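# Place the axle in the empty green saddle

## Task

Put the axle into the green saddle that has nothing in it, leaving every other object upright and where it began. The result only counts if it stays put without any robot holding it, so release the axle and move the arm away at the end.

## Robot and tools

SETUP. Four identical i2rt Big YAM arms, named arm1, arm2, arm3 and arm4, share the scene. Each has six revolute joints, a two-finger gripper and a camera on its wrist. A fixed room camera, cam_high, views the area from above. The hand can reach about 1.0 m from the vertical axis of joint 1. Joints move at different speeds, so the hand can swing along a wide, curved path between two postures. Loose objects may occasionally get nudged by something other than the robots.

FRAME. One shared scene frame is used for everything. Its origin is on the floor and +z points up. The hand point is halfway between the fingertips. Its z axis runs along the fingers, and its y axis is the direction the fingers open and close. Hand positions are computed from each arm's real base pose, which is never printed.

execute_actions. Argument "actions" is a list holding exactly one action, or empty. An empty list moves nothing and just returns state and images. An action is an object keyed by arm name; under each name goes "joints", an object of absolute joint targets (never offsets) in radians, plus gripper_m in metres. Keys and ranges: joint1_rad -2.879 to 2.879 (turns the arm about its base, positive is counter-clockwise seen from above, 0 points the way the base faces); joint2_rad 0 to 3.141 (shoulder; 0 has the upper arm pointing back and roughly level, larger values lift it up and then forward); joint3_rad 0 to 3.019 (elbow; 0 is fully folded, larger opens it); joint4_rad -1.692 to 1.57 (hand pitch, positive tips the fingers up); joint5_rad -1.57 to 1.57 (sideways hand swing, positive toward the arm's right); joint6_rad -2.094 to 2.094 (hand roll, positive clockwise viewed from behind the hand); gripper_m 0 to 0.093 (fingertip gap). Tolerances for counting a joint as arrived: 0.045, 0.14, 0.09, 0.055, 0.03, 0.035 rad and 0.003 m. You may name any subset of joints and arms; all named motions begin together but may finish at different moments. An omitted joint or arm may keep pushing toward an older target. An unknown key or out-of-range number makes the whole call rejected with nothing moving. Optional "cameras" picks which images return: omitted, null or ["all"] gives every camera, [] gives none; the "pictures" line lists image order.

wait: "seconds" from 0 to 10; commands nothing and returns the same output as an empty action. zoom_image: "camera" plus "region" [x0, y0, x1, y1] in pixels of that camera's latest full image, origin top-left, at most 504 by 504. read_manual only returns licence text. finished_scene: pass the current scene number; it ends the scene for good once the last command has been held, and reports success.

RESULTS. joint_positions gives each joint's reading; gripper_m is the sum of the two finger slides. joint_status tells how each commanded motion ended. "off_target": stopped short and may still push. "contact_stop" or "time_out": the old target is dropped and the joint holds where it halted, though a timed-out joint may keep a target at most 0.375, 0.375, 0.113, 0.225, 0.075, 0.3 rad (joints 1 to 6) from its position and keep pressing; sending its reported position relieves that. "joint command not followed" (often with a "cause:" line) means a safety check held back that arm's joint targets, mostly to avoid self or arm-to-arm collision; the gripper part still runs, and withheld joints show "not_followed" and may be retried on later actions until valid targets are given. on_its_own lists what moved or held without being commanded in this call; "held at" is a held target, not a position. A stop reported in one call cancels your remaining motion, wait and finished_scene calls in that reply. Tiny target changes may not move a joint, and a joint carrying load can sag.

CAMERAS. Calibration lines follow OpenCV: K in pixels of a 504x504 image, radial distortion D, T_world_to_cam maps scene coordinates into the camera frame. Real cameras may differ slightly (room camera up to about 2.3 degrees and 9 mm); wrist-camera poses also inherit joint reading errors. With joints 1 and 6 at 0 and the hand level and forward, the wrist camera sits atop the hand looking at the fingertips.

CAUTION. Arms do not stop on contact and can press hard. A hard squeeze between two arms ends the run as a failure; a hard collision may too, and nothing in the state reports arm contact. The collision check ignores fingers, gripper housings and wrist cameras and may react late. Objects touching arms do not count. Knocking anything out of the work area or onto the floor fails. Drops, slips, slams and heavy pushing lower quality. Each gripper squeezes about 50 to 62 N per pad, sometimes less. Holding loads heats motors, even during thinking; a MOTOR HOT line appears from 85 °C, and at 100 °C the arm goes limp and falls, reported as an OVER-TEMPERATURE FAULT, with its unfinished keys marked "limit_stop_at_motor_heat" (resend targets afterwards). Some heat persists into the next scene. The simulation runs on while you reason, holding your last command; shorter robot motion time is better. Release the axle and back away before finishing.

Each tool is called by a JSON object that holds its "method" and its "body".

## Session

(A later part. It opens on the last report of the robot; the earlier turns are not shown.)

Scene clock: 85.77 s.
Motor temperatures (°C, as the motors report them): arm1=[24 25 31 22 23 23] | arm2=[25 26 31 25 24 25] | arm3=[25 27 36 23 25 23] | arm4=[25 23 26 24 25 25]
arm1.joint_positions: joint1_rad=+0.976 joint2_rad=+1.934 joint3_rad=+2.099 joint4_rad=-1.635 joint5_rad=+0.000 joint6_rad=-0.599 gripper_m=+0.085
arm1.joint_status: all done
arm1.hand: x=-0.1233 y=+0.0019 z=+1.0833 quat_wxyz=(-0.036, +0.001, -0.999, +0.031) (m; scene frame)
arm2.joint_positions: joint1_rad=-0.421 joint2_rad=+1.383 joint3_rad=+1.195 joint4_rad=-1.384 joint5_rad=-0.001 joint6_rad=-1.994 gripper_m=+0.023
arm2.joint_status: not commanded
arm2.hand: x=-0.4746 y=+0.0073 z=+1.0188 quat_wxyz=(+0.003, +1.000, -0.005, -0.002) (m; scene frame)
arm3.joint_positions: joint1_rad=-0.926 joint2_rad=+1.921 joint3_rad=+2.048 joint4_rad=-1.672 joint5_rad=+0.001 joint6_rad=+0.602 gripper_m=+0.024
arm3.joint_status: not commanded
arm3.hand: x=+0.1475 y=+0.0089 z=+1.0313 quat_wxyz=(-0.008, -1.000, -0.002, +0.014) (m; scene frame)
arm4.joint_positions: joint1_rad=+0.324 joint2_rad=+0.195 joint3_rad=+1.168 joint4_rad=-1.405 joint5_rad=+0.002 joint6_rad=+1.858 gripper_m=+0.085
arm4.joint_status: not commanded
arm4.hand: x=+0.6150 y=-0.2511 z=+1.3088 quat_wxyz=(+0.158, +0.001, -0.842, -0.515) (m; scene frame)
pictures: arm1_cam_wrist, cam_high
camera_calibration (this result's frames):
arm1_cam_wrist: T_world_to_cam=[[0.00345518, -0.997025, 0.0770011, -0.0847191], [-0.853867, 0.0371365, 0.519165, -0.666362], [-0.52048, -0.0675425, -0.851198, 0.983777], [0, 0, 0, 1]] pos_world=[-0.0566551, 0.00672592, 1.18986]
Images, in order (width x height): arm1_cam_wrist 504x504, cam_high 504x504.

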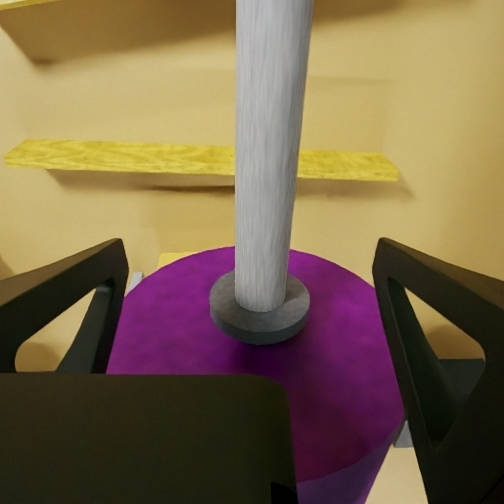

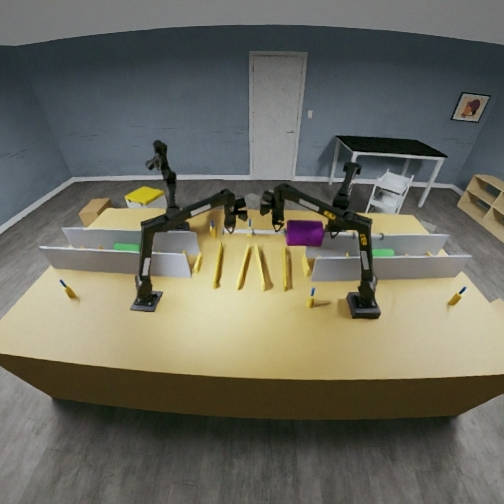

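{"method": "execute_actions", "body": {"actions": [{"arm1":{"joints":{"joint2_rad":2.015}}}], "cameras": ["arm1_cam_wrist"]}}

Scene clock: 87.70 s.
Motor temperatures (°C, as the motors report them): arm1=[24 25 31 22 23 23] | arm2=[25 26 32 25 24 25] | arm3=[25 28 36 23 25 23] | arm4=[25 23 26 24 25 25]
arm1.joint_positions: joint1_rad=+0.976 joint2_rad=+2.020 joint3_rad=+2.099 joint4_rad=-1.635 joint5_rad=+0.000 joint6_rad=-0.599 gripper_m=+0.085
arm1.joint_status: all done
arm1.hand: x=-0.1152 y=-0.0043 z=+1.0311 quat_wxyz=(-0.001, +0.001, -1.000, +0.007) (m; scene frame)
arm2.joint_positions: joint1_rad=-0.421 joint2_rad=+1.383 joint3_rad=+1.195 joint4_rad=-1.384 joint5_rad=-0.001 joint6_rad=-1.994 gripper_m=+0.023
arm2.joint_status: not commanded
arm2.hand: x=-0.4746 y=+0.0073 z=+1.0188 quat_wxyz=(+0.003, +1.000, -0.005, -0.002) (m; scene frame)
arm3.joint_positions: joint1_rad=-0.926 joint2_rad=+1.921 joint3_rad=+2.048 joint4_rad=-1.672 joint5_rad=+0.001 joint6_rad=+0.602 gripper_m=+0.024
arm3.joint_status: not commanded
arm3.hand: x=+0.1475 y=+0.0089 z=+1.0313 quat_wxyz=(-0.008, -1.000, -0.002, +0.014) (m; scene frame)
arm4.joint_positions: joint1_rad=+0.324 joint2_rad=+0.195 joint3_rad=+1.168 joint4_rad=-1.405 joint5_rad=+0.002 joint6_rad=+1.858 gripper_m=+0.085
arm4.joint_status: not commanded
arm4.hand: x=+0.6150 y=-0.2511 z=+1.3088 quat_wxyz=(+0.158, +0.001, -0.842, -0.515) (m; scene frame)
pictures: arm1_cam_wrist
camera_calibration (this result's frames):
arm1_cam_wrist: T_world_to_cam=[[0.00635164, -0.99958, 0.0282779, -0.0363161], [-0.814628, 0.0112282, 0.579875, -0.690244], [-0.579949, -0.0267191, -0.814215, 0.898345], [0, 0, 0, 1]] pos_world=[-0.041067, -0.00454764, 1.13273]
Images, in order (width x height): arm1_cam_wrist 504x504.

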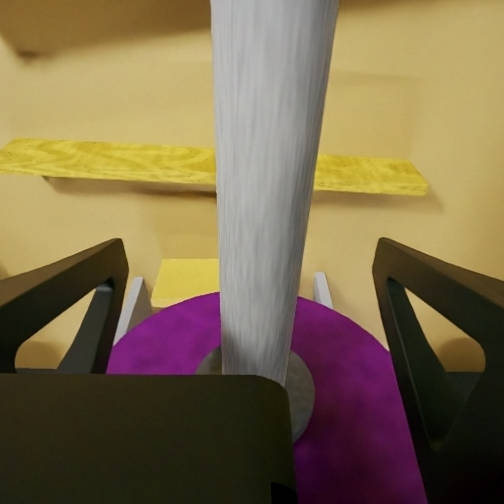

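{"method": "execute_actions", "body": {"actions": [{"arm1":{"joints":{"joint1_rad":0.968,"gripper_m":0}}}], "cameras": []}}

{"method": "execute_actions", "body": {"actions": [{"arm1":{"joints":{"joint2_rad":1.965,"joint3_rad":2.17}},"arm2":{"joints":{"joint3_rad":1.26}},"arm3":{"joints":{"joint2_rad":1.91,"joint3_rad":2.065}}}], "cameras": []}}

{"method": "execute_actions", "body": {"actions": [{"arm3":{"joints":{"gripper_m":0.085}}}], "cameras": []}}

{"method": "execute_actions", "body": {"actions": [{"arm3":{"joints":{"joint2_rad":1.2}}}], "cameras": ["cam_high","arm1_cam_wrist"]}}

Scene clock: 89.07 s.
Motor temperatures (°C, as the motors report them): arm1=[24 25 31 21 23 23] | arm2=[25 26 32 25 24 25] | arm3=[25 28 36 23 25 23] | arm4=[25 23 26 24 25 25]
arm1.joint_positions: joint1_rad=+0.973 joint2_rad=+2.020 joint3_rad=+2.100 joint4_rad=-1.633 joint5_rad=+0.003 joint6_rad=-0.593 gripper_m=+0.024
arm1.joint_status: gripper_m off_target (ended at +0.024, target +0.000); the others done
arm1.hand: x=-0.1157 y=-0.0061 z=+1.0313 quat_wxyz=(-0.001, -0.003, -1.000, +0.008) (m; scene frame)
arm2.joint_positions: joint1_rad=-0.420 joint2_rad=+1.383 joint3_rad=+1.195 joint4_rad=-1.382 joint5_rad=-0.002 joint6_rad=-1.993 gripper_m=+0.023
arm2.joint_status: not commanded
arm2.hand: x=-0.4751 y=+0.0081 z=+1.0188 quat_wxyz=(+0.002, +1.000, -0.005, -0.001) (m; scene frame)
arm3.joint_positions: joint1_rad=-0.927 joint2_rad=+1.921 joint3_rad=+2.048 joint4_rad=-1.673 joint5_rad=+0.003 joint6_rad=+0.602 gripper_m=+0.024
arm3.joint_status: not commanded
arm3.hand: x=+0.1471 y=+0.0100 z=+1.0313 quat_wxyz=(-0.006, -1.000, -0.001, +0.014) (m; scene frame)
arm4.joint_positions: joint1_rad=+0.324 joint2_rad=+0.195 joint3_rad=+1.168 joint4_rad=-1.405 joint5_rad=+0.002 joint6_rad=+1.858 gripper_m=+0.085
arm4.joint_status: not commanded
arm4.hand: x=+0.6150 y=-0.2511 z=+1.3088 quat_wxyz=(+0.158, +0.001, -0.842, -0.515) (m; scene frame)
pictures: none
No camera images: the call's "cameras" was empty. Leave "cameras" out to get every camera's image.

Scene clock: 89.60 s.
Motor temperatures (°C, as the motors report them): arm1=[24 26 31 21 23 23] | arm2=[25 26 32 25 24 25] | arm3=[25 28 36 23 25 23] | arm4=[25 23 26 24 25 25]
arm1.joint_positions: joint1_rad=+0.973 joint2_rad=+2.020 joint3_rad=+2.101 joint4_rad=-1.633 joint5_rad=+0.003 joint6_rad=-0.593 gripper_m=+0.024
arm1.joint_status: all done
arm1.hand: x=-0.1155 y=-0.0063 z=+1.0317 quat_wxyz=(-0.002, -0.003, -1.000, +0.009) (m; scene frame)
arm2.joint_positions: joint1_rad=-0.420 joint2_rad=+1.383 joint3_rad=+1.195 joint4_rad=-1.382 joint5_rad=-0.001 joint6_rad=-1.993 gripper_m=+0.023
arm2.joint_status: all done
arm2.hand: x=-0.4750 y=+0.0081 z=+1.0188 quat_wxyz=(+0.002, +1.000, -0.005, -0.001) (m; scene frame)
arm3.joint_positions: joint1_rad=-0.927 joint2_rad=+1.921 joint3_rad=+2.048 joint4_rad=-1.673 joint5_rad=+0.003 joint6_rad=+0.602 gripper_m=+0.024
arm3.joint_status: all done
arm3.hand: x=+0.1471 y=+0.0100 z=+1.0313 quat_wxyz=(-0.006, -1.000, -0.001, +0.014) (m; scene frame)
arm4.joint_positions: joint1_rad=+0.324 joint2_rad=+0.195 joint3_rad=+1.168 joint4_rad=-1.405 joint5_rad=+0.002 joint6_rad=+1.858 gripper_m=+0.085
arm4.joint_status: not commanded
arm4.hand: x=+0.6150 y=-0.2511 z=+1.3088 quat_wxyz=(+0.158, +0.001, -0.842, -0.515) (m; scene frame)
pictures: none
No camera images: the call's "cameras" was empty. Leave "cameras" out to get every camera's image.

Scene clock: 90.37 s.
Motor temperatures (°C, as the motors report them): arm1=[24 26 32 21 23 23] | arm2=[25 26 33 25 24 25] | arm3=[25 28 36 23 25 23] | arm4=[25 23 26 24 25 25]
arm1.joint_positions: joint1_rad=+0.973 joint2_rad=+2.020 joint3_rad=+2.101 joint4_rad=-1.633 joint5_rad=+0.003 joint6_rad=-0.593 gripper_m=+0.024
arm1.joint_status: not commanded
arm1.hand: x=-0.1155 y=-0.0063 z=+1.0317 quat_wxyz=(-0.002, -0.003, -1.000, +0.009) (m; scene frame)
arm2.joint_positions: joint1_rad=-0.420 joint2_rad=+1.383 joint3_rad=+1.195 joint4_rad=-1.382 joint5_rad=-0.001 joint6_rad=-1.992 gripper_m=+0.023
arm2.joint_status: not commanded
arm2.hand: x=-0.4750 y=+0.0081 z=+1.0188 quat_wxyz=(+0.002, +1.000, -0.005, -0.001) (m; scene frame)
arm3.joint_positions: joint1_rad=-0.927 joint2_rad=+1.921 joint3_rad=+2.048 joint4_rad=-1.673 joint5_rad=+0.003 joint6_rad=+0.602 gripper_m=+0.085
arm3.joint_status: all done
arm3.hand: x=+0.1471 y=+0.0100 z=+1.0313 quat_wxyz=(-0.006, -1.000, -0.001, +0.014) (m; scene frame)
arm4.joint_positions: joint1_rad=+0.324 joint2_rad=+0.195 joint3_rad=+1.168 joint4_rad=-1.405 joint5_rad=+0.002 joint6_rad=+1.858 gripper_m=+0.085
arm4.joint_status: not commanded
arm4.hand: x=+0.6150 y=-0.2511 z=+1.3088 quat_wxyz=(+0.158, +0.001, -0.842, -0.515) (m; scene frame)
pictures: none
No camera images: the call's "cameras" was empty. Leave "cameras" out to get every camera's image.

Scene clock: 92.30 s.
Motor temperatures (°C, as the motors report them): arm1=[24 26 32 21 23 23] | arm2=[25 26 33 25 24 25] | arm3=[25 27 35 23 25 23] | arm4=[25 23 26 24 25 25]
arm1.joint_positions: joint1_rad=+0.973 joint2_rad=+2.020 joint3_rad=+2.101 joint4_rad=-1.633 joint5_rad=+0.003 joint6_rad=-0.593 gripper_m=+0.024
arm1.joint_status: not commanded
arm1.hand: x=-0.1155 y=-0.0063 z=+1.0317 quat_wxyz=(-0.002, -0.003, -1.000, +0.009) (m; scene frame)
arm2.joint_positions: joint1_rad=-0.420 joint2_rad=+1.383 joint3_rad=+1.195 joint4_rad=-1.382 joint5_rad=-0.001 joint6_rad=-1.992 gripper_m=+0.023
arm2.joint_status: not commanded
arm2.hand: x=-0.4750 y=+0.0081 z=+1.0188 quat_wxyz=(+0.002, +1.000, -0.005, -0.001) (m; scene frame)
arm3.joint_positions: joint1_rad=-0.927 joint2_rad=+1.215 joint3_rad=+2.058 joint4_rad=-1.673 joint5_rad=+0.003 joint6_rad=+0.602 gripper_m=+0.085
arm3.joint_status: all done
arm3.hand: x=+0.3358 y=+0.1396 z=+1.3774 quat_wxyz=(-0.205, -0.931, -0.001, +0.302) (m; scene frame)
arm4.joint_positions: joint1_rad=+0.324 joint2_rad=+0.195 joint3_rad=+1.168 joint4_rad=-1.405 joint5_rad=+0.002 joint6_rad=+1.858 gripper_m=+0.085
arm4.joint_status: not commanded
arm4.hand: x=+0.6150 y=-0.2511 z=+1.3088 quat_wxyz=(+0.158, +0.001, -0.842, -0.515) (m; scene frame)
pictures: arm1_cam_wrist, cam_high
camera_calibration (this result's frames):
arm1_cam_wrist: T_world_to_cam=[[-0.00208197, -0.999475, 0.0323287, -0.0435024], [-0.815637, 0.0204014, 0.578204, -0.689149], [-0.57856, -0.0251647, -0.815251, 0.899857], [0, 0, 0, 1]] pos_world=[-0.0415647, -0.00677531, 1.13348]
Images, in order (width x height): arm1_cam_wrist 504x504, cam_high 504x504.

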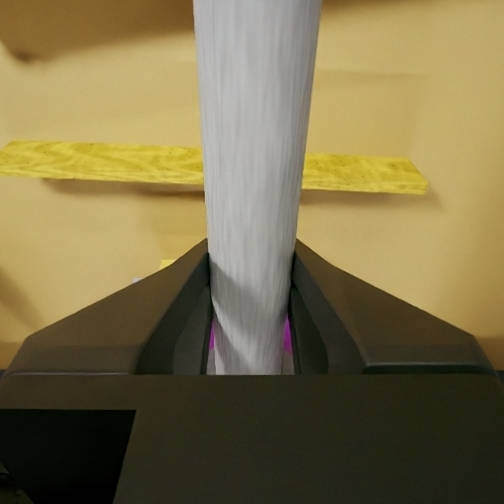

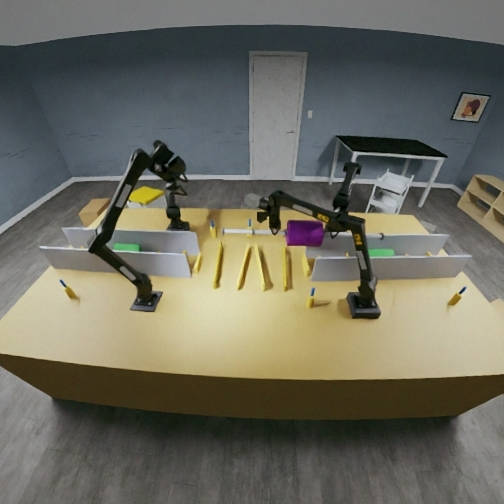

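{"method": "execute_actions", "body": {"actions": [{"arm1":{"joints":{"joint1_rad":0.832,"joint2_rad":1.63,"joint3_rad":1.68,"joint4_rad":-1.535,"joint6_rad":-0.74}},"arm2":{"joints":{"joint1_rad":-0.035,"joint2_rad":1.27,"joint3_rad":1.23,"joint4_rad":-1.45,"joint6_rad":-1.61}},"arm3":{"joints":{"joint2_rad":0.6,"joint3_rad":1.4}}}], "cameras": []}}

{"method": "execute_actions", "body": {"actions": [{"arm1":{"joints":{"joint1_rad":0.582,"joint2_rad":1.378,"joint3_rad":1.39,"joint4_rad":-1.5,"joint6_rad":-0.99}},"arm2":{"joints":{"joint1_rad":0.362,"joint2_rad":1.34,"joint3_rad":1.32,"joint4_rad":-1.44,"joint6_rad":-1.215}}}], "cameras": ["arm1_cam_wrist","arm2_cam_wrist"]}}

{"method": "execute_actions", "body": {"actions": [{"arm1":{"joints":{"joint1_rad":0.218,"joint2_rad":1.23,"joint3_rad":1.247,"joint4_rad":-1.51,"joint6_rad":-1.355}},"arm2":{"joints":{"joint1_rad":0.668,"joint2_rad":1.51,"joint3_rad":1.52,"joint4_rad":-1.455,"joint6_rad":-0.91}}}], "cameras": ["arm1_cam_wrist","arm2_cam_wrist"]}}

Scene clock: 96.43 s.
Motor temperatures (°C, as the motors report them): arm1=[24 26 32 21 23 23] | arm2=[25 27 33 25 24 25] | arm3=[25 27 34 23 25 23] | arm4=[25 23 26 24 25 25]
arm1.joint_positions: joint1_rad=+0.827 joint2_rad=+1.660 joint3_rad=+1.655 joint4_rad=-1.543 joint5_rad=+0.000 joint6_rad=-0.739 gripper_m=+0.024
arm1.joint_status: all done
arm1.hand: x=-0.2621 y=+0.0047 z=+1.0602 quat_wxyz=(-0.003, -0.003, -1.000, +0.010) (m; scene frame)
arm2.joint_positions: joint1_rad=-0.033 joint2_rad=+1.303 joint3_rad=+1.195 joint4_rad=-1.459 joint5_rad=-0.005 joint6_rad=-1.609 gripper_m=+0.023
arm2.joint_status: all done
arm2.hand: x=-0.6236 y=+0.0186 z=+1.0476 quat_wxyz=(+0.000, +1.000, -0.003, -0.004) (m; scene frame)
arm3.joint_positions: joint1_rad=-0.927 joint2_rad=+0.598 joint3_rad=+1.401 joint4_rad=-1.673 joint5_rad=+0.003 joint6_rad=+0.602 gripper_m=+0.085
arm3.joint_status: all done
arm3.hand: x=+0.5017 y=+0.2545 z=+1.2501 quat_wxyz=(-0.194, -0.938, -0.001, +0.286) (m; scene frame)
arm4.joint_positions: joint1_rad=+0.324 joint2_rad=+0.195 joint3_rad=+1.168 joint4_rad=-1.405 joint5_rad=+0.002 joint6_rad=+1.858 gripper_m=+0.085
arm4.joint_status: not commanded
arm4.hand: x=+0.6150 y=-0.2511 z=+1.3088 quat_wxyz=(+0.158, +0.001, -0.842, -0.515) (m; scene frame)
pictures: none
No camera images: the call's "cameras" was empty. Leave "cameras" out to get every camera's image.

Scene clock: 98.80 s.
Motor temperatures (°C, as the motors report them): arm1=[24 26 32 21 23 23] | arm2=[25 27 34 25 24 25] | arm3=[25 27 33 23 25 23] | arm4=[25 23 26 24 25 25]
arm1.joint_positions: joint1_rad=+0.576 joint2_rad=+1.407 joint3_rad=+1.367 joint4_rad=-1.494 joint5_rad=-0.002 joint6_rad=-0.991 gripper_m=+0.024
arm1.joint_status: all done
arm1.hand: x=-0.4103 y=+0.0005 z=+1.0622 quat_wxyz=(-0.006, -0.002, -1.000, +0.018) (m; scene frame)
arm2.joint_positions: joint1_rad=+0.363 joint2_rad=+1.366 joint3_rad=+1.224 joint4_rad=-1.438 joint5_rad=+0.003 joint6_rad=-1.215 gripper_m=+0.023
arm2.joint_status: joint3_rad time_out (moved +0.028 of +0.125); the others done
arm2.on_its_own: joint3_rad reads +1.224 and still pushes toward +1.320 since a time_out
arm2.hand: x=-0.7720 y=+0.0148 z=+1.0363 quat_wxyz=(+0.006, +1.000, -0.002, +0.002) (m; scene frame)
arm3.joint_positions: joint1_rad=-0.927 joint2_rad=+0.598 joint3_rad=+1.401 joint4_rad=-1.673 joint5_rad=+0.003 joint6_rad=+0.602 gripper_m=+0.085
arm3.joint_status: not commanded
arm3.hand: x=+0.5017 y=+0.2545 z=+1.2501 quat_wxyz=(-0.194, -0.938, -0.001, +0.286) (m; scene frame)
arm4.joint_positions: joint1_rad=+0.324 joint2_rad=+0.195 joint3_rad=+1.168 joint4_rad=-1.405 joint5_rad=+0.002 joint6_rad=+1.858 gripper_m=+0.085
arm4.joint_status: not commanded
arm4.hand: x=+0.6150 y=-0.2511 z=+1.3088 quat_wxyz=(+0.158, +0.001, -0.842, -0.515) (m; scene frame)
pictures: arm1_cam_wrist, arm2_cam_wrist
camera_calibration (this result's frames):
arm1_cam_wrist: T_world_to_cam=[[-0.000675499, -0.998728, 0.0504201, -0.0570074], [-0.820219, 0.0293962, 0.571294, -0.941891], [-0.57205, -0.0409696, -0.819195, 0.761203], [0, 0, 0, 1]] pos_world=[-0.337149, 0.00193936, 1.16455]
arm2_cam_wrist: T_world_to_cam=[[0.00494379, 0.999862, -0.0158577, 0.00763059], [0.804088, 0.00545271, 0.594486, 0.0120567], [0.59449, -0.01569, -0.80395, 1.41832], [0, 0, 0, 1]] pos_world=[-0.852908, 0.0145581, 1.13321]
Images, in order (width x height): arm1_cam_wrist 504x504, arm2_cam_wrist 504x504.

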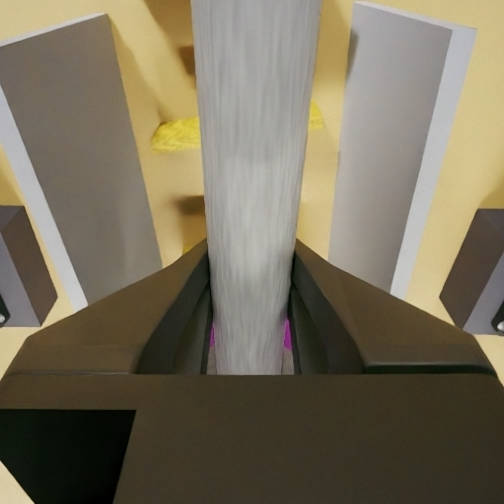

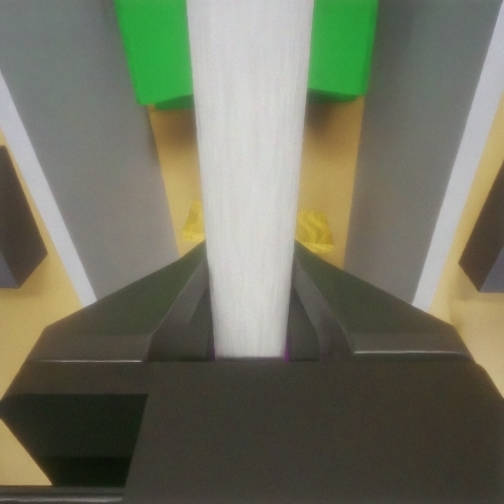

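not run: a stop came earlier in this reply.

{"method": "execute_actions", "body": {"actions": [{"arm1":{"joints":{"joint1_rad":0.218,"joint2_rad":1.245,"joint3_rad":1.235,"joint4_rad":-1.51,"joint6_rad":-1.355}},"arm2":{"joints":{"joint1_rad":0.675,"joint2_rad":1.51,"joint3_rad":1.53,"joint4_rad":-1.46,"joint6_rad":-0.91}}}], "cameras": []}}

Scene clock: 101.63 s.
Motor temperatures (°C, as the motors report them): arm1=[24 26 32 21 23 23] | arm2=[25 27 35 25 24 25] | arm3=[25 26 32 23 25 23] | arm4=[25 23 26 24 25 25]
arm1.joint_positions: joint1_rad=+0.212 joint2_rad=+1.262 joint3_rad=+1.216 joint4_rad=-1.502 joint5_rad=+0.003 joint6_rad=-1.358 gripper_m=+0.024
arm1.joint_status: all done
arm1.hand: x=-0.5632 y=+0.0001 z=+1.0579 quat_wxyz=(+0.004, -0.001, -1.000, +0.014) (m; scene frame)
arm2.joint_positions: joint1_rad=+0.677 joint2_rad=+1.553 joint3_rad=+1.423 joint4_rad=-1.443 joint5_rad=+0.000 joint6_rad=-0.906 gripper_m=+0.023
arm2.joint_status: joint3_rad time_out (moved +0.199 of +0.306); the others done
arm2.on_its_own: joint3_rad reads +1.423 and still pushes toward +1.530 since a time_out
arm2.hand: x=-0.9237 y=+0.0140 z=+1.0365 quat_wxyz=(+0.003, +1.000, +0.000, +0.000) (m; scene frame)
arm3.joint_positions: joint1_rad=-0.927 joint2_rad=+0.598 joint3_rad=+1.401 joint4_rad=-1.673 joint5_rad=+0.003 joint6_rad=+0.602 gripper_m=+0.085
arm3.joint_status: not commanded
arm3.hand: x=+0.5017 y=+0.2545 z=+1.2501 quat_wxyz=(-0.194, -0.938, -0.001, +0.286) (m; scene frame)
arm4.joint_positions: joint1_rad=+0.324 joint2_rad=+0.195 joint3_rad=+1.168 joint4_rad=-1.405 joint5_rad=+0.002 joint6_rad=+1.858 gripper_m=+0.085
arm4.joint_status: not commanded
arm4.hand: x=+0.6150 y=-0.2511 z=+1.3088 quat_wxyz=(+0.158, +0.001, -0.842, -0.515) (m; scene frame)
pictures: none
No camera images: the call's "cameras" was empty. Leave "cameras" out to get every camera's image.

{"method": "execute_actions", "body": {"actions": [{"arm1":{"joints":{"joint1_rad":-0.227,"joint2_rad":1.28,"joint3_rad":1.15,"joint4_rad":-1.395,"joint6_rad":-1.8}},"arm2":{"joints":{"joint1_rad":0.904,"joint2_rad":1.785,"joint3_rad":1.80,"joint4_rad":-1.435,"joint6_rad":-0.68}}}], "cameras": ["arm1_cam_wrist","arm2_cam_wrist","cam_high"]}}

Scene clock: 104.67 s.
Motor temperatures (°C, as the motors report them): arm1=[24 26 32 21 23 23] | arm2=[25 27 36 25 24 25] | arm3=[25 26 32 23 25 23] | arm4=[25 23 26 24 25 25]
arm1.joint_positions: joint1_rad=-0.222 joint2_rad=+1.293 joint3_rad=+1.135 joint4_rad=-1.385 joint5_rad=+0.000 joint6_rad=-1.794 gripper_m=+0.024
arm1.joint_status: all done
arm1.hand: x=-0.7194 y=-0.0071 z=+1.0185 quat_wxyz=(+0.008, +0.000, -1.000, +0.016) (m; scene frame)
arm2.joint_positions: joint1_rad=+0.904 joint2_rad=+1.839 joint3_rad=+1.692 joint4_rad=-1.436 joint5_rad=+0.011 joint6_rad=-0.680 gripper_m=+0.023
arm2.joint_status: joint3_rad time_out (moved +0.270 of +0.377); the others done
arm2.on_its_own: joint3_rad reads +1.692 and still pushes toward +1.800 since a time_out
arm2.hand: x=-1.0760 y=+0.0057 z=+0.9978 quat_wxyz=(+0.002, +1.000, +0.001, +0.007) (m; scene frame)
arm3.joint_positions: joint1_rad=-0.927 joint2_rad=+0.598 joint3_rad=+1.401 joint4_rad=-1.673 joint5_rad=+0.003 joint6_rad=+0.602 gripper_m=+0.085
arm3.joint_status: not commanded
arm3.hand: x=+0.5017 y=+0.2545 z=+1.2501 quat_wxyz=(-0.194, -0.938, -0.001, +0.286) (m; scene frame)
arm4.joint_positions: joint1_rad=+0.324 joint2_rad=+0.195 joint3_rad=+1.168 joint4_rad=-1.405 joint5_rad=+0.002 joint6_rad=+1.858 gripper_m=+0.085
arm4.joint_status: not commanded
arm4.hand: x=+0.6150 y=-0.2511 z=+1.3088 quat_wxyz=(+0.158, +0.001, -0.842, -0.515) (m; scene frame)
pictures: arm1_cam_wrist, arm2_cam_wrist, cam_high
camera_calibration (this result's frames):
arm1_cam_wrist: T_world_to_cam=[[0.00504114, -0.998893, 0.0467677, -0.0547013], [-0.804221, 0.0237454, 0.593856, -1.18179], [-0.594309, -0.0406053, -0.803211, 0.515911], [0, 0, 0, 1]] pos_world=[-0.643535, -0.00562993, 1.11876]
arm2_cam_wrist: T_world_to_cam=[[-0.00119364, 0.999973, -0.00721368, 0.00240786], [0.798357, 0.00529689, 0.602161, 0.265636], [0.602184, -0.00504033, -0.798342, 1.57066], [0, 0, 0, 1]] pos_world=[-1.1579, 0.00410182, 1.09399]
Images, in order (width x height): arm1_cam_wrist 504x504, arm2_cam_wrist 504x504, cam_high 504x504.

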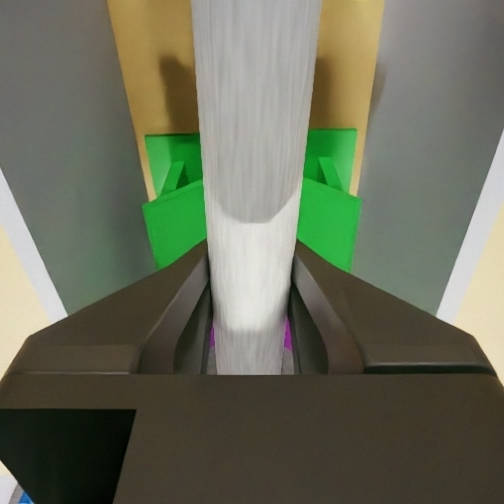

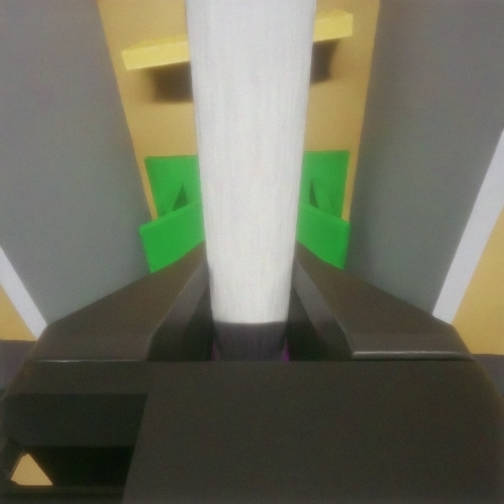

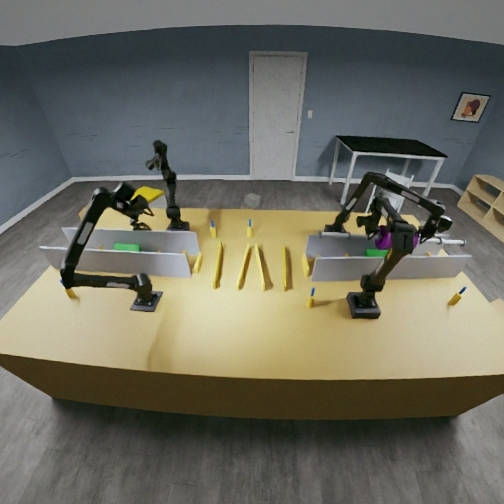

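{"method": "execute_actions", "body": {"actions": [{"arm1":{"joints":{"joint2_rad":1.365,"joint3_rad":0.97,"joint4_rad":-1.12,"joint6_rad":-1.82}},"arm2":{"joints":{"joint1_rad":0.918,"joint2_rad":1.855,"joint3_rad":1.54,"joint4_rad":-1.185,"joint6_rad":-0.69}}}], "cameras": ["arm1_cam_wrist","arm2_cam_wrist"]}}

Scene clock: 106.77 s.
Motor temperatures (°C, as the motors report them): arm1=[24 26 32 21 23 23] | arm2=[25 27 36 25 24 25] | arm3=[25 26 31 23 25 23] | arm4=[25 23 26 24 25 25]
arm1.joint_positions: joint1_rad=-0.230 joint2_rad=+1.380 joint3_rad=+0.948 joint4_rad=-1.120 joint5_rad=-0.012 joint6_rad=-1.817 gripper_m=+0.024
arm1.joint_status: all done
arm1.hand: x=-0.7216 y=-0.0080 z=+0.9204 quat_wxyz=(+0.002, +0.008, -1.000, +0.013) (m; scene frame)
arm2.joint_positions: joint1_rad=+0.911 joint2_rad=+1.911 joint3_rad=+1.518 joint4_rad=-1.189 joint5_rad=+0.013 joint6_rad=-0.686 gripper_m=+0.023
arm2.joint_status: all done
arm2.hand: x=-1.0784 y=+0.0022 z=+0.8946 quat_wxyz=(+0.001, +1.000, +0.007, +0.008) (m; scene frame)
arm3.joint_positions: joint1_rad=-0.927 joint2_rad=+0.598 joint3_rad=+1.401 joint4_rad=-1.673 joint5_rad=+0.003 joint6_rad=+0.602 gripper_m=+0.085
arm3.joint_status: not commanded
arm3.hand: x=+0.5017 y=+0.2545 z=+1.2501 quat_wxyz=(-0.194, -0.938, -0.001, +0.286) (m; scene frame)
arm4.joint_positions: joint1_rad=+0.324 joint2_rad=+0.195 joint3_rad=+1.168 joint4_rad=-1.405 joint5_rad=+0.002 joint6_rad=+1.858 gripper_m=+0.085
arm4.joint_status: not commanded
arm4.hand: x=+0.6150 y=-0.2511 z=+1.3088 quat_wxyz=(+0.158, +0.001, -0.842, -0.515) (m; scene frame)
pictures: arm1_cam_wrist, arm2_cam_wrist
camera_calibration (this result's frames):
arm1_cam_wrist: T_world_to_cam=[[0.0192182, -0.999012, 0.0400765, -0.034645], [-0.811924, 0.00779709, 0.583711, -1.12162], [-0.583446, -0.0437569, -0.810972, 0.450797], [0, 0, 0, 1]] pos_world=[-0.646985, -0.00613991, 1.02167]
arm2_cam_wrist: T_world_to_cam=[[-0.0141845, 0.999887, -0.00502863, -0.0108233], [0.797757, 0.0143487, 0.602809, 0.328395], [0.602813, 0.00453891, -0.79787, 1.4899], [0, 0, 0, 1]] pos_world=[-1.16027, -0.000652535, 0.990734]
Images, in order (width x height): arm1_cam_wrist 504x504, arm2_cam_wrist 504x504.

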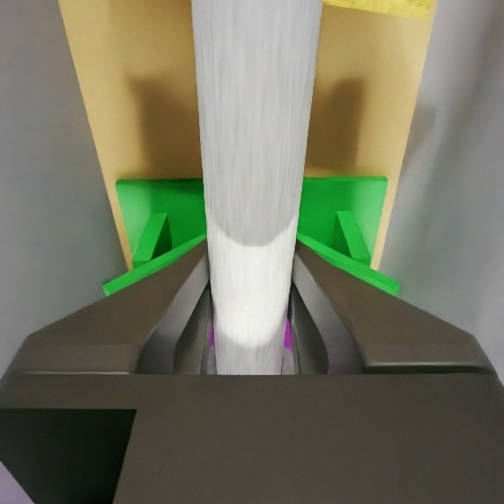

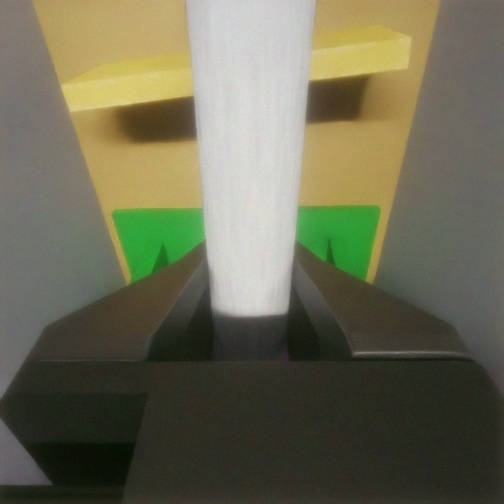

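{"method": "execute_actions", "body": {"actions": [{"arm1":{"joints":{"joint2_rad":1.43,"joint3_rad":0.9,"joint4_rad":-1.005}},"arm2":{"joints":{"joint2_rad":1.9,"joint3_rad":1.48,"joint4_rad":-1.1}}}], "cameras": ["arm1_cam_wrist","arm2_cam_wrist"]}}

Scene clock: 108.20 s.
Motor temperatures (°C, as the motors report them): arm1=[24 25 32 21 23 23] | arm2=[25 28 36 25 24 25] | arm3=[25 26 31 23 25 23] | arm4=[25 23 26 24 25 25]
arm1.joint_positions: joint1_rad=-0.229 joint2_rad=+1.437 joint3_rad=+0.893 joint4_rad=-1.003 joint5_rad=+0.000 joint6_rad=-1.824 gripper_m=+0.024
arm1.joint_status: all done
arm1.hand: x=-0.7246 y=-0.0111 z=+0.8826 quat_wxyz=(+0.008, +0.011, -1.000, +0.014) (m; scene frame)
arm2.joint_positions: joint1_rad=+0.919 joint2_rad=+1.922 joint3_rad=+1.470 joint4_rad=-1.110 joint5_rad=-0.002 joint6_rad=-0.688 gripper_m=+0.023
arm2.joint_status: all done
arm2.hand: x=-1.0824 y=-0.0041 z=+0.8716 quat_wxyz=(+0.001, +1.000, +0.012, -0.005) (m; scene frame)
arm3.joint_positions: joint1_rad=-0.927 joint2_rad=+0.598 joint3_rad=+1.401 joint4_rad=-1.673 joint5_rad=+0.003 joint6_rad=+0.602 gripper_m=+0.085
arm3.joint_status: not commanded
arm3.hand: x=+0.5017 y=+0.2545 z=+1.2501 quat_wxyz=(-0.194, -0.938, -0.001, +0.286) (m; scene frame)
arm4.joint_positions: joint1_rad=+0.324 joint2_rad=+0.195 joint3_rad=+1.168 joint4_rad=-1.405 joint5_rad=+0.002 joint6_rad=+1.858 gripper_m=+0.085
arm4.joint_status: not commanded
arm4.hand: x=+0.6150 y=-0.2511 z=+1.3088 quat_wxyz=(+0.158, +0.001, -0.842, -0.515) (m; scene frame)
pictures: arm1_cam_wrist, arm2_cam_wrist
camera_calibration (this result's frames):
arm1_cam_wrist: T_world_to_cam=[[0.0274819, -0.9987, 0.0429269, -0.0326813], [-0.804244, 0.0034133, 0.594289, -1.10579], [-0.593663, -0.0508559, -0.803105, 0.403787], [0, 0, 0, 1]] pos_world=[-0.64871, -0.00832943, 0.982843]
arm2_cam_wrist: T_world_to_cam=[[-0.0244593, 0.999692, -0.00424464, -0.0165097], [0.812428, 0.0223514, 0.582632, 0.379107], [0.582548, 0.0108023, -0.812725, 1.46502], [0, 0, 0, 1]] pos_world=[-1.16184, -0.0077946, 0.969706]
Images, in order (width x height): arm1_cam_wrist 504x504, arm2_cam_wrist 504x504.

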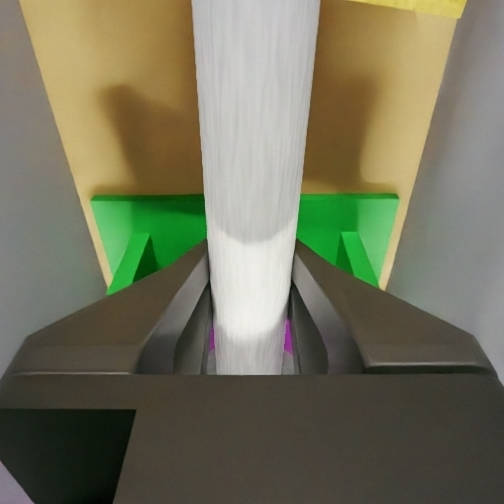

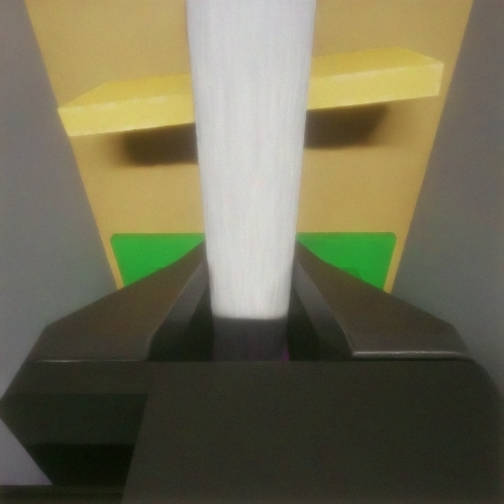

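Sag has dropped, so it's resting on the saddle. Release.

{"method": "execute_actions", "body": {"actions": [{"arm1":{"joints":{"gripper_m":0.07}},"arm2":{"joints":{"gripper_m":0.07}}}], "cameras": []}}

{"method": "execute_actions", "body": {"actions": [{"arm1":{"joints":{"joint2_rad":1.28,"joint3_rad":1.2,"joint4_rad":-1.47}},"arm2":{"joints":{"joint2_rad":1.8,"joint3_rad":1.76,"joint4_rad":-1.5}}}], "cameras": ["arm1_cam_wrist","arm2_cam_wrist","cam_high"]}}

Scene clock: 109.67 s.
Motor temperatures (°C, as the motors report them): arm1=[24 25 31 21 23 23] | arm2=[25 28 35 25 24 25] | arm3=[25 26 31 23 25 23] | arm4=[25 23 26 24 25 25]
arm1.joint_positions: joint1_rad=-0.229 joint2_rad=+1.437 joint3_rad=+0.893 joint4_rad=-1.003 joint5_rad=+0.000 joint6_rad=-1.824 gripper_m=+0.070
arm1.joint_status: all done
arm1.hand: x=-0.7245 y=-0.0111 z=+0.8826 quat_wxyz=(+0.008, +0.011, -1.000, +0.014) (m; scene frame)
arm2.joint_positions: joint1_rad=+0.919 joint2_rad=+1.913 joint3_rad=+1.470 joint4_rad=-1.110 joint5_rad=-0.002 joint6_rad=-0.688 gripper_m=+0.070
arm2.joint_status: all done
arm2.hand: x=-1.0830 y=-0.0036 z=+0.8767 quat_wxyz=(-0.002, +1.000, +0.012, -0.009) (m; scene frame)
arm3.joint_positions: joint1_rad=-0.927 joint2_rad=+0.598 joint3_rad=+1.401 joint4_rad=-1.673 joint5_rad=+0.003 joint6_rad=+0.602 gripper_m=+0.085
arm3.joint_status: not commanded
arm3.hand: x=+0.5017 y=+0.2545 z=+1.2501 quat_wxyz=(-0.194, -0.938, -0.001, +0.286) (m; scene frame)
arm4.joint_positions: joint1_rad=+0.324 joint2_rad=+0.195 joint3_rad=+1.168 joint4_rad=-1.405 joint5_rad=+0.002 joint6_rad=+1.858 gripper_m=+0.085
arm4.joint_status: not commanded
arm4.hand: x=+0.6150 y=-0.2511 z=+1.3088 quat_wxyz=(+0.158, +0.001, -0.842, -0.515) (m; scene frame)
pictures: none
No camera images: the call's "cameras" was empty. Leave "cameras" out to get every camera's image.

Scene clock: 110.90 s.
Motor temperatures (°C, as the motors report them): arm1=[24 25 32 21 23 23] | arm2=[25 28 35 25 24 25] | arm3=[25 26 31 23 25 23] | arm4=[25 23 26 24 25 25]
arm1.joint_positions: joint1_rad=-0.229 joint2_rad=+1.270 joint3_rad=+1.172 joint4_rad=-1.459 joint5_rad=+0.000 joint6_rad=-1.824 gripper_m=+0.070
arm1.joint_status: all done
arm1.hand: x=-0.7198 y=+0.0027 z=+1.0401 quat_wxyz=(+0.007, +0.011, -1.000, +0.009) (m; scene frame)
arm2.joint_positions: joint1_rad=+0.919 joint2_rad=+1.786 joint3_rad=+1.724 joint4_rad=-1.485 joint5_rad=-0.002 joint6_rad=-0.688 gripper_m=+0.070
arm2.joint_status: all done
arm2.hand: x=-1.0778 y=-0.0067 z=+1.0383 quat_wxyz=(-0.004, +1.000, +0.012, -0.011) (m; scene frame)
arm3.joint_positions: joint1_rad=-0.927 joint2_rad=+0.598 joint3_rad=+1.401 joint4_rad=-1.673 joint5_rad=+0.003 joint6_rad=+0.602 gripper_m=+0.085
arm3.joint_status: not commanded
arm3.hand: x=+0.5017 y=+0.2545 z=+1.2501 quat_wxyz=(-0.194, -0.938, -0.001, +0.286) (m; scene frame)
arm4.joint_positions: joint1_rad=+0.324 joint2_rad=+0.195 joint3_rad=+1.168 joint4_rad=-1.405 joint5_rad=+0.002 joint6_rad=+1.858 gripper_m=+0.085
arm4.joint_status: not commanded
arm4.hand: x=+0.6150 y=-0.2511 z=+1.3088 quat_wxyz=(+0.158, +0.001, -0.842, -0.515) (m; scene frame)
pictures: arm1_cam_wrist, arm2_cam_wrist, cam_high
camera_calibration (this result's frames):
arm1_cam_wrist: T_world_to_cam=[[0.0272872, -0.999092, 0.0327048, -0.0152859], [-0.805914, -0.00263136, 0.592027, -1.19439], [-0.591404, -0.042512, -0.805254, 0.537655], [0, 0, 0, 1]] pos_world=[-0.64419, 0.00444185, 1.14056]
arm2_cam_wrist: T_world_to_cam=[[-0.0243836, 0.999689, 0.00519741, -0.0228053], [0.819206, 0.0170011, 0.573247, 0.295283], [0.572981, 0.0182356, -0.819366, 1.5945], [0, 0, 0, 1]] pos_world=[-1.15607, -0.0112985, 1.13733]
Images, in order (width x height): arm1_cam_wrist 504x504, arm2_cam_wrist 504x504, cam_high 504x504.

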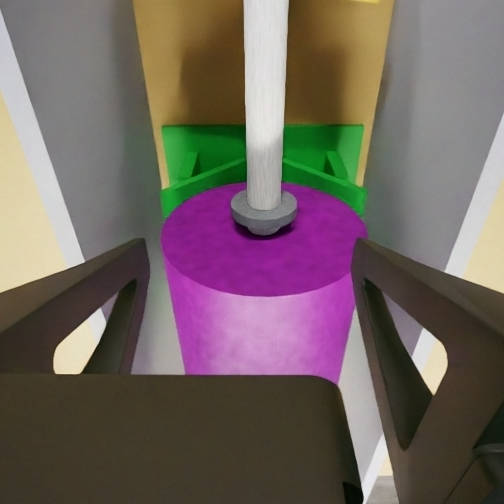

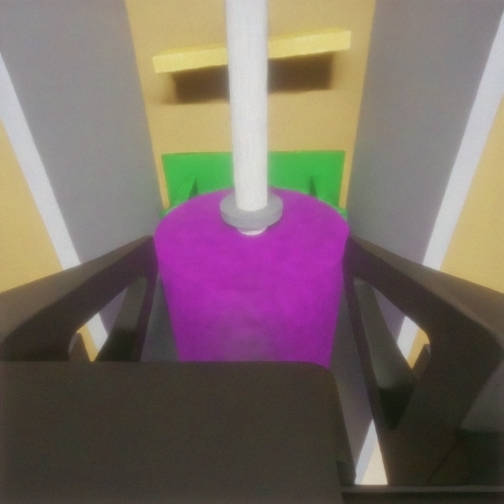

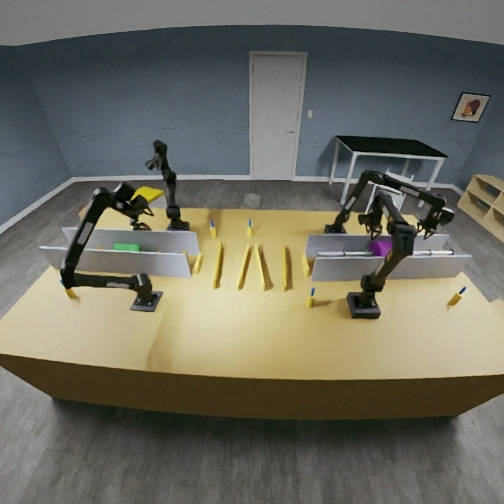

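{"method": "execute_actions", "body": {"actions": [{"arm1":{"joints":{"joint2_rad":0.6}},"arm2":{"joints":{"joint2_rad":1.1}}}], "cameras": []}}

{"method": "finished_scene", "body": {"scene": 1}}

Scene clock: 113.67 s.
Motor temperatures (°C, as the motors report them): arm1=[24 25 32 21 23 23] | arm2=[25 28 35 25 24 25] | arm3=[25 26 31 23 25 23] | arm4=[25 23 26 24 25 25]
arm1.joint_positions: joint1_rad=-0.229 joint2_rad=+0.587 joint3_rad=+1.172 joint4_rad=-1.463 joint5_rad=+0.000 joint6_rad=-1.824 gripper_m=+0.070
arm1.joint_status: all done
arm1.hand: x=-0.6862 y=+0.1383 z=+1.2284 quat_wxyz=(+0.086, +0.012, -0.939, +0.332) (m; scene frame)
arm2.joint_positions: joint1_rad=+0.919 joint2_rad=+1.108 joint3_rad=+1.748 joint4_rad=-1.486 joint5_rad=-0.002 joint6_rad=-0.688 gripper_m=+0.070
arm2.joint_status: all done
arm2.hand: x=-0.9407 y=-0.1118 z=+1.3660 quat_wxyz=(-0.219, +0.935, +0.011, -0.278) (m; scene frame)
arm3.joint_positions: joint1_rad=-0.927 joint2_rad=+0.598 joint3_rad=+1.401 joint4_rad=-1.673 joint5_rad=+0.003 joint6_rad=+0.602 gripper_m=+0.085
arm3.joint_status: not commanded
arm3.hand: x=+0.5017 y=+0.2545 z=+1.2501 quat_wxyz=(-0.194, -0.938, -0.001, +0.286) (m; scene frame)
arm4.joint_positions: joint1_rad=+0.324 joint2_rad=+0.195 joint3_rad=+1.168 joint4_rad=-1.405 joint5_rad=+0.002 joint6_rad=+1.858 gripper_m=+0.085
arm4.joint_status: not commanded
arm4.hand: x=+0.6150 y=-0.2511 z=+1.3088 quat_wxyz=(+0.158, +0.001, -0.842, -0.515) (m; scene frame)
pictures: none
No camera images: the call's "cameras" was empty. Leave "cameras" out to get every camera's image.

The scene is finished: the task was done.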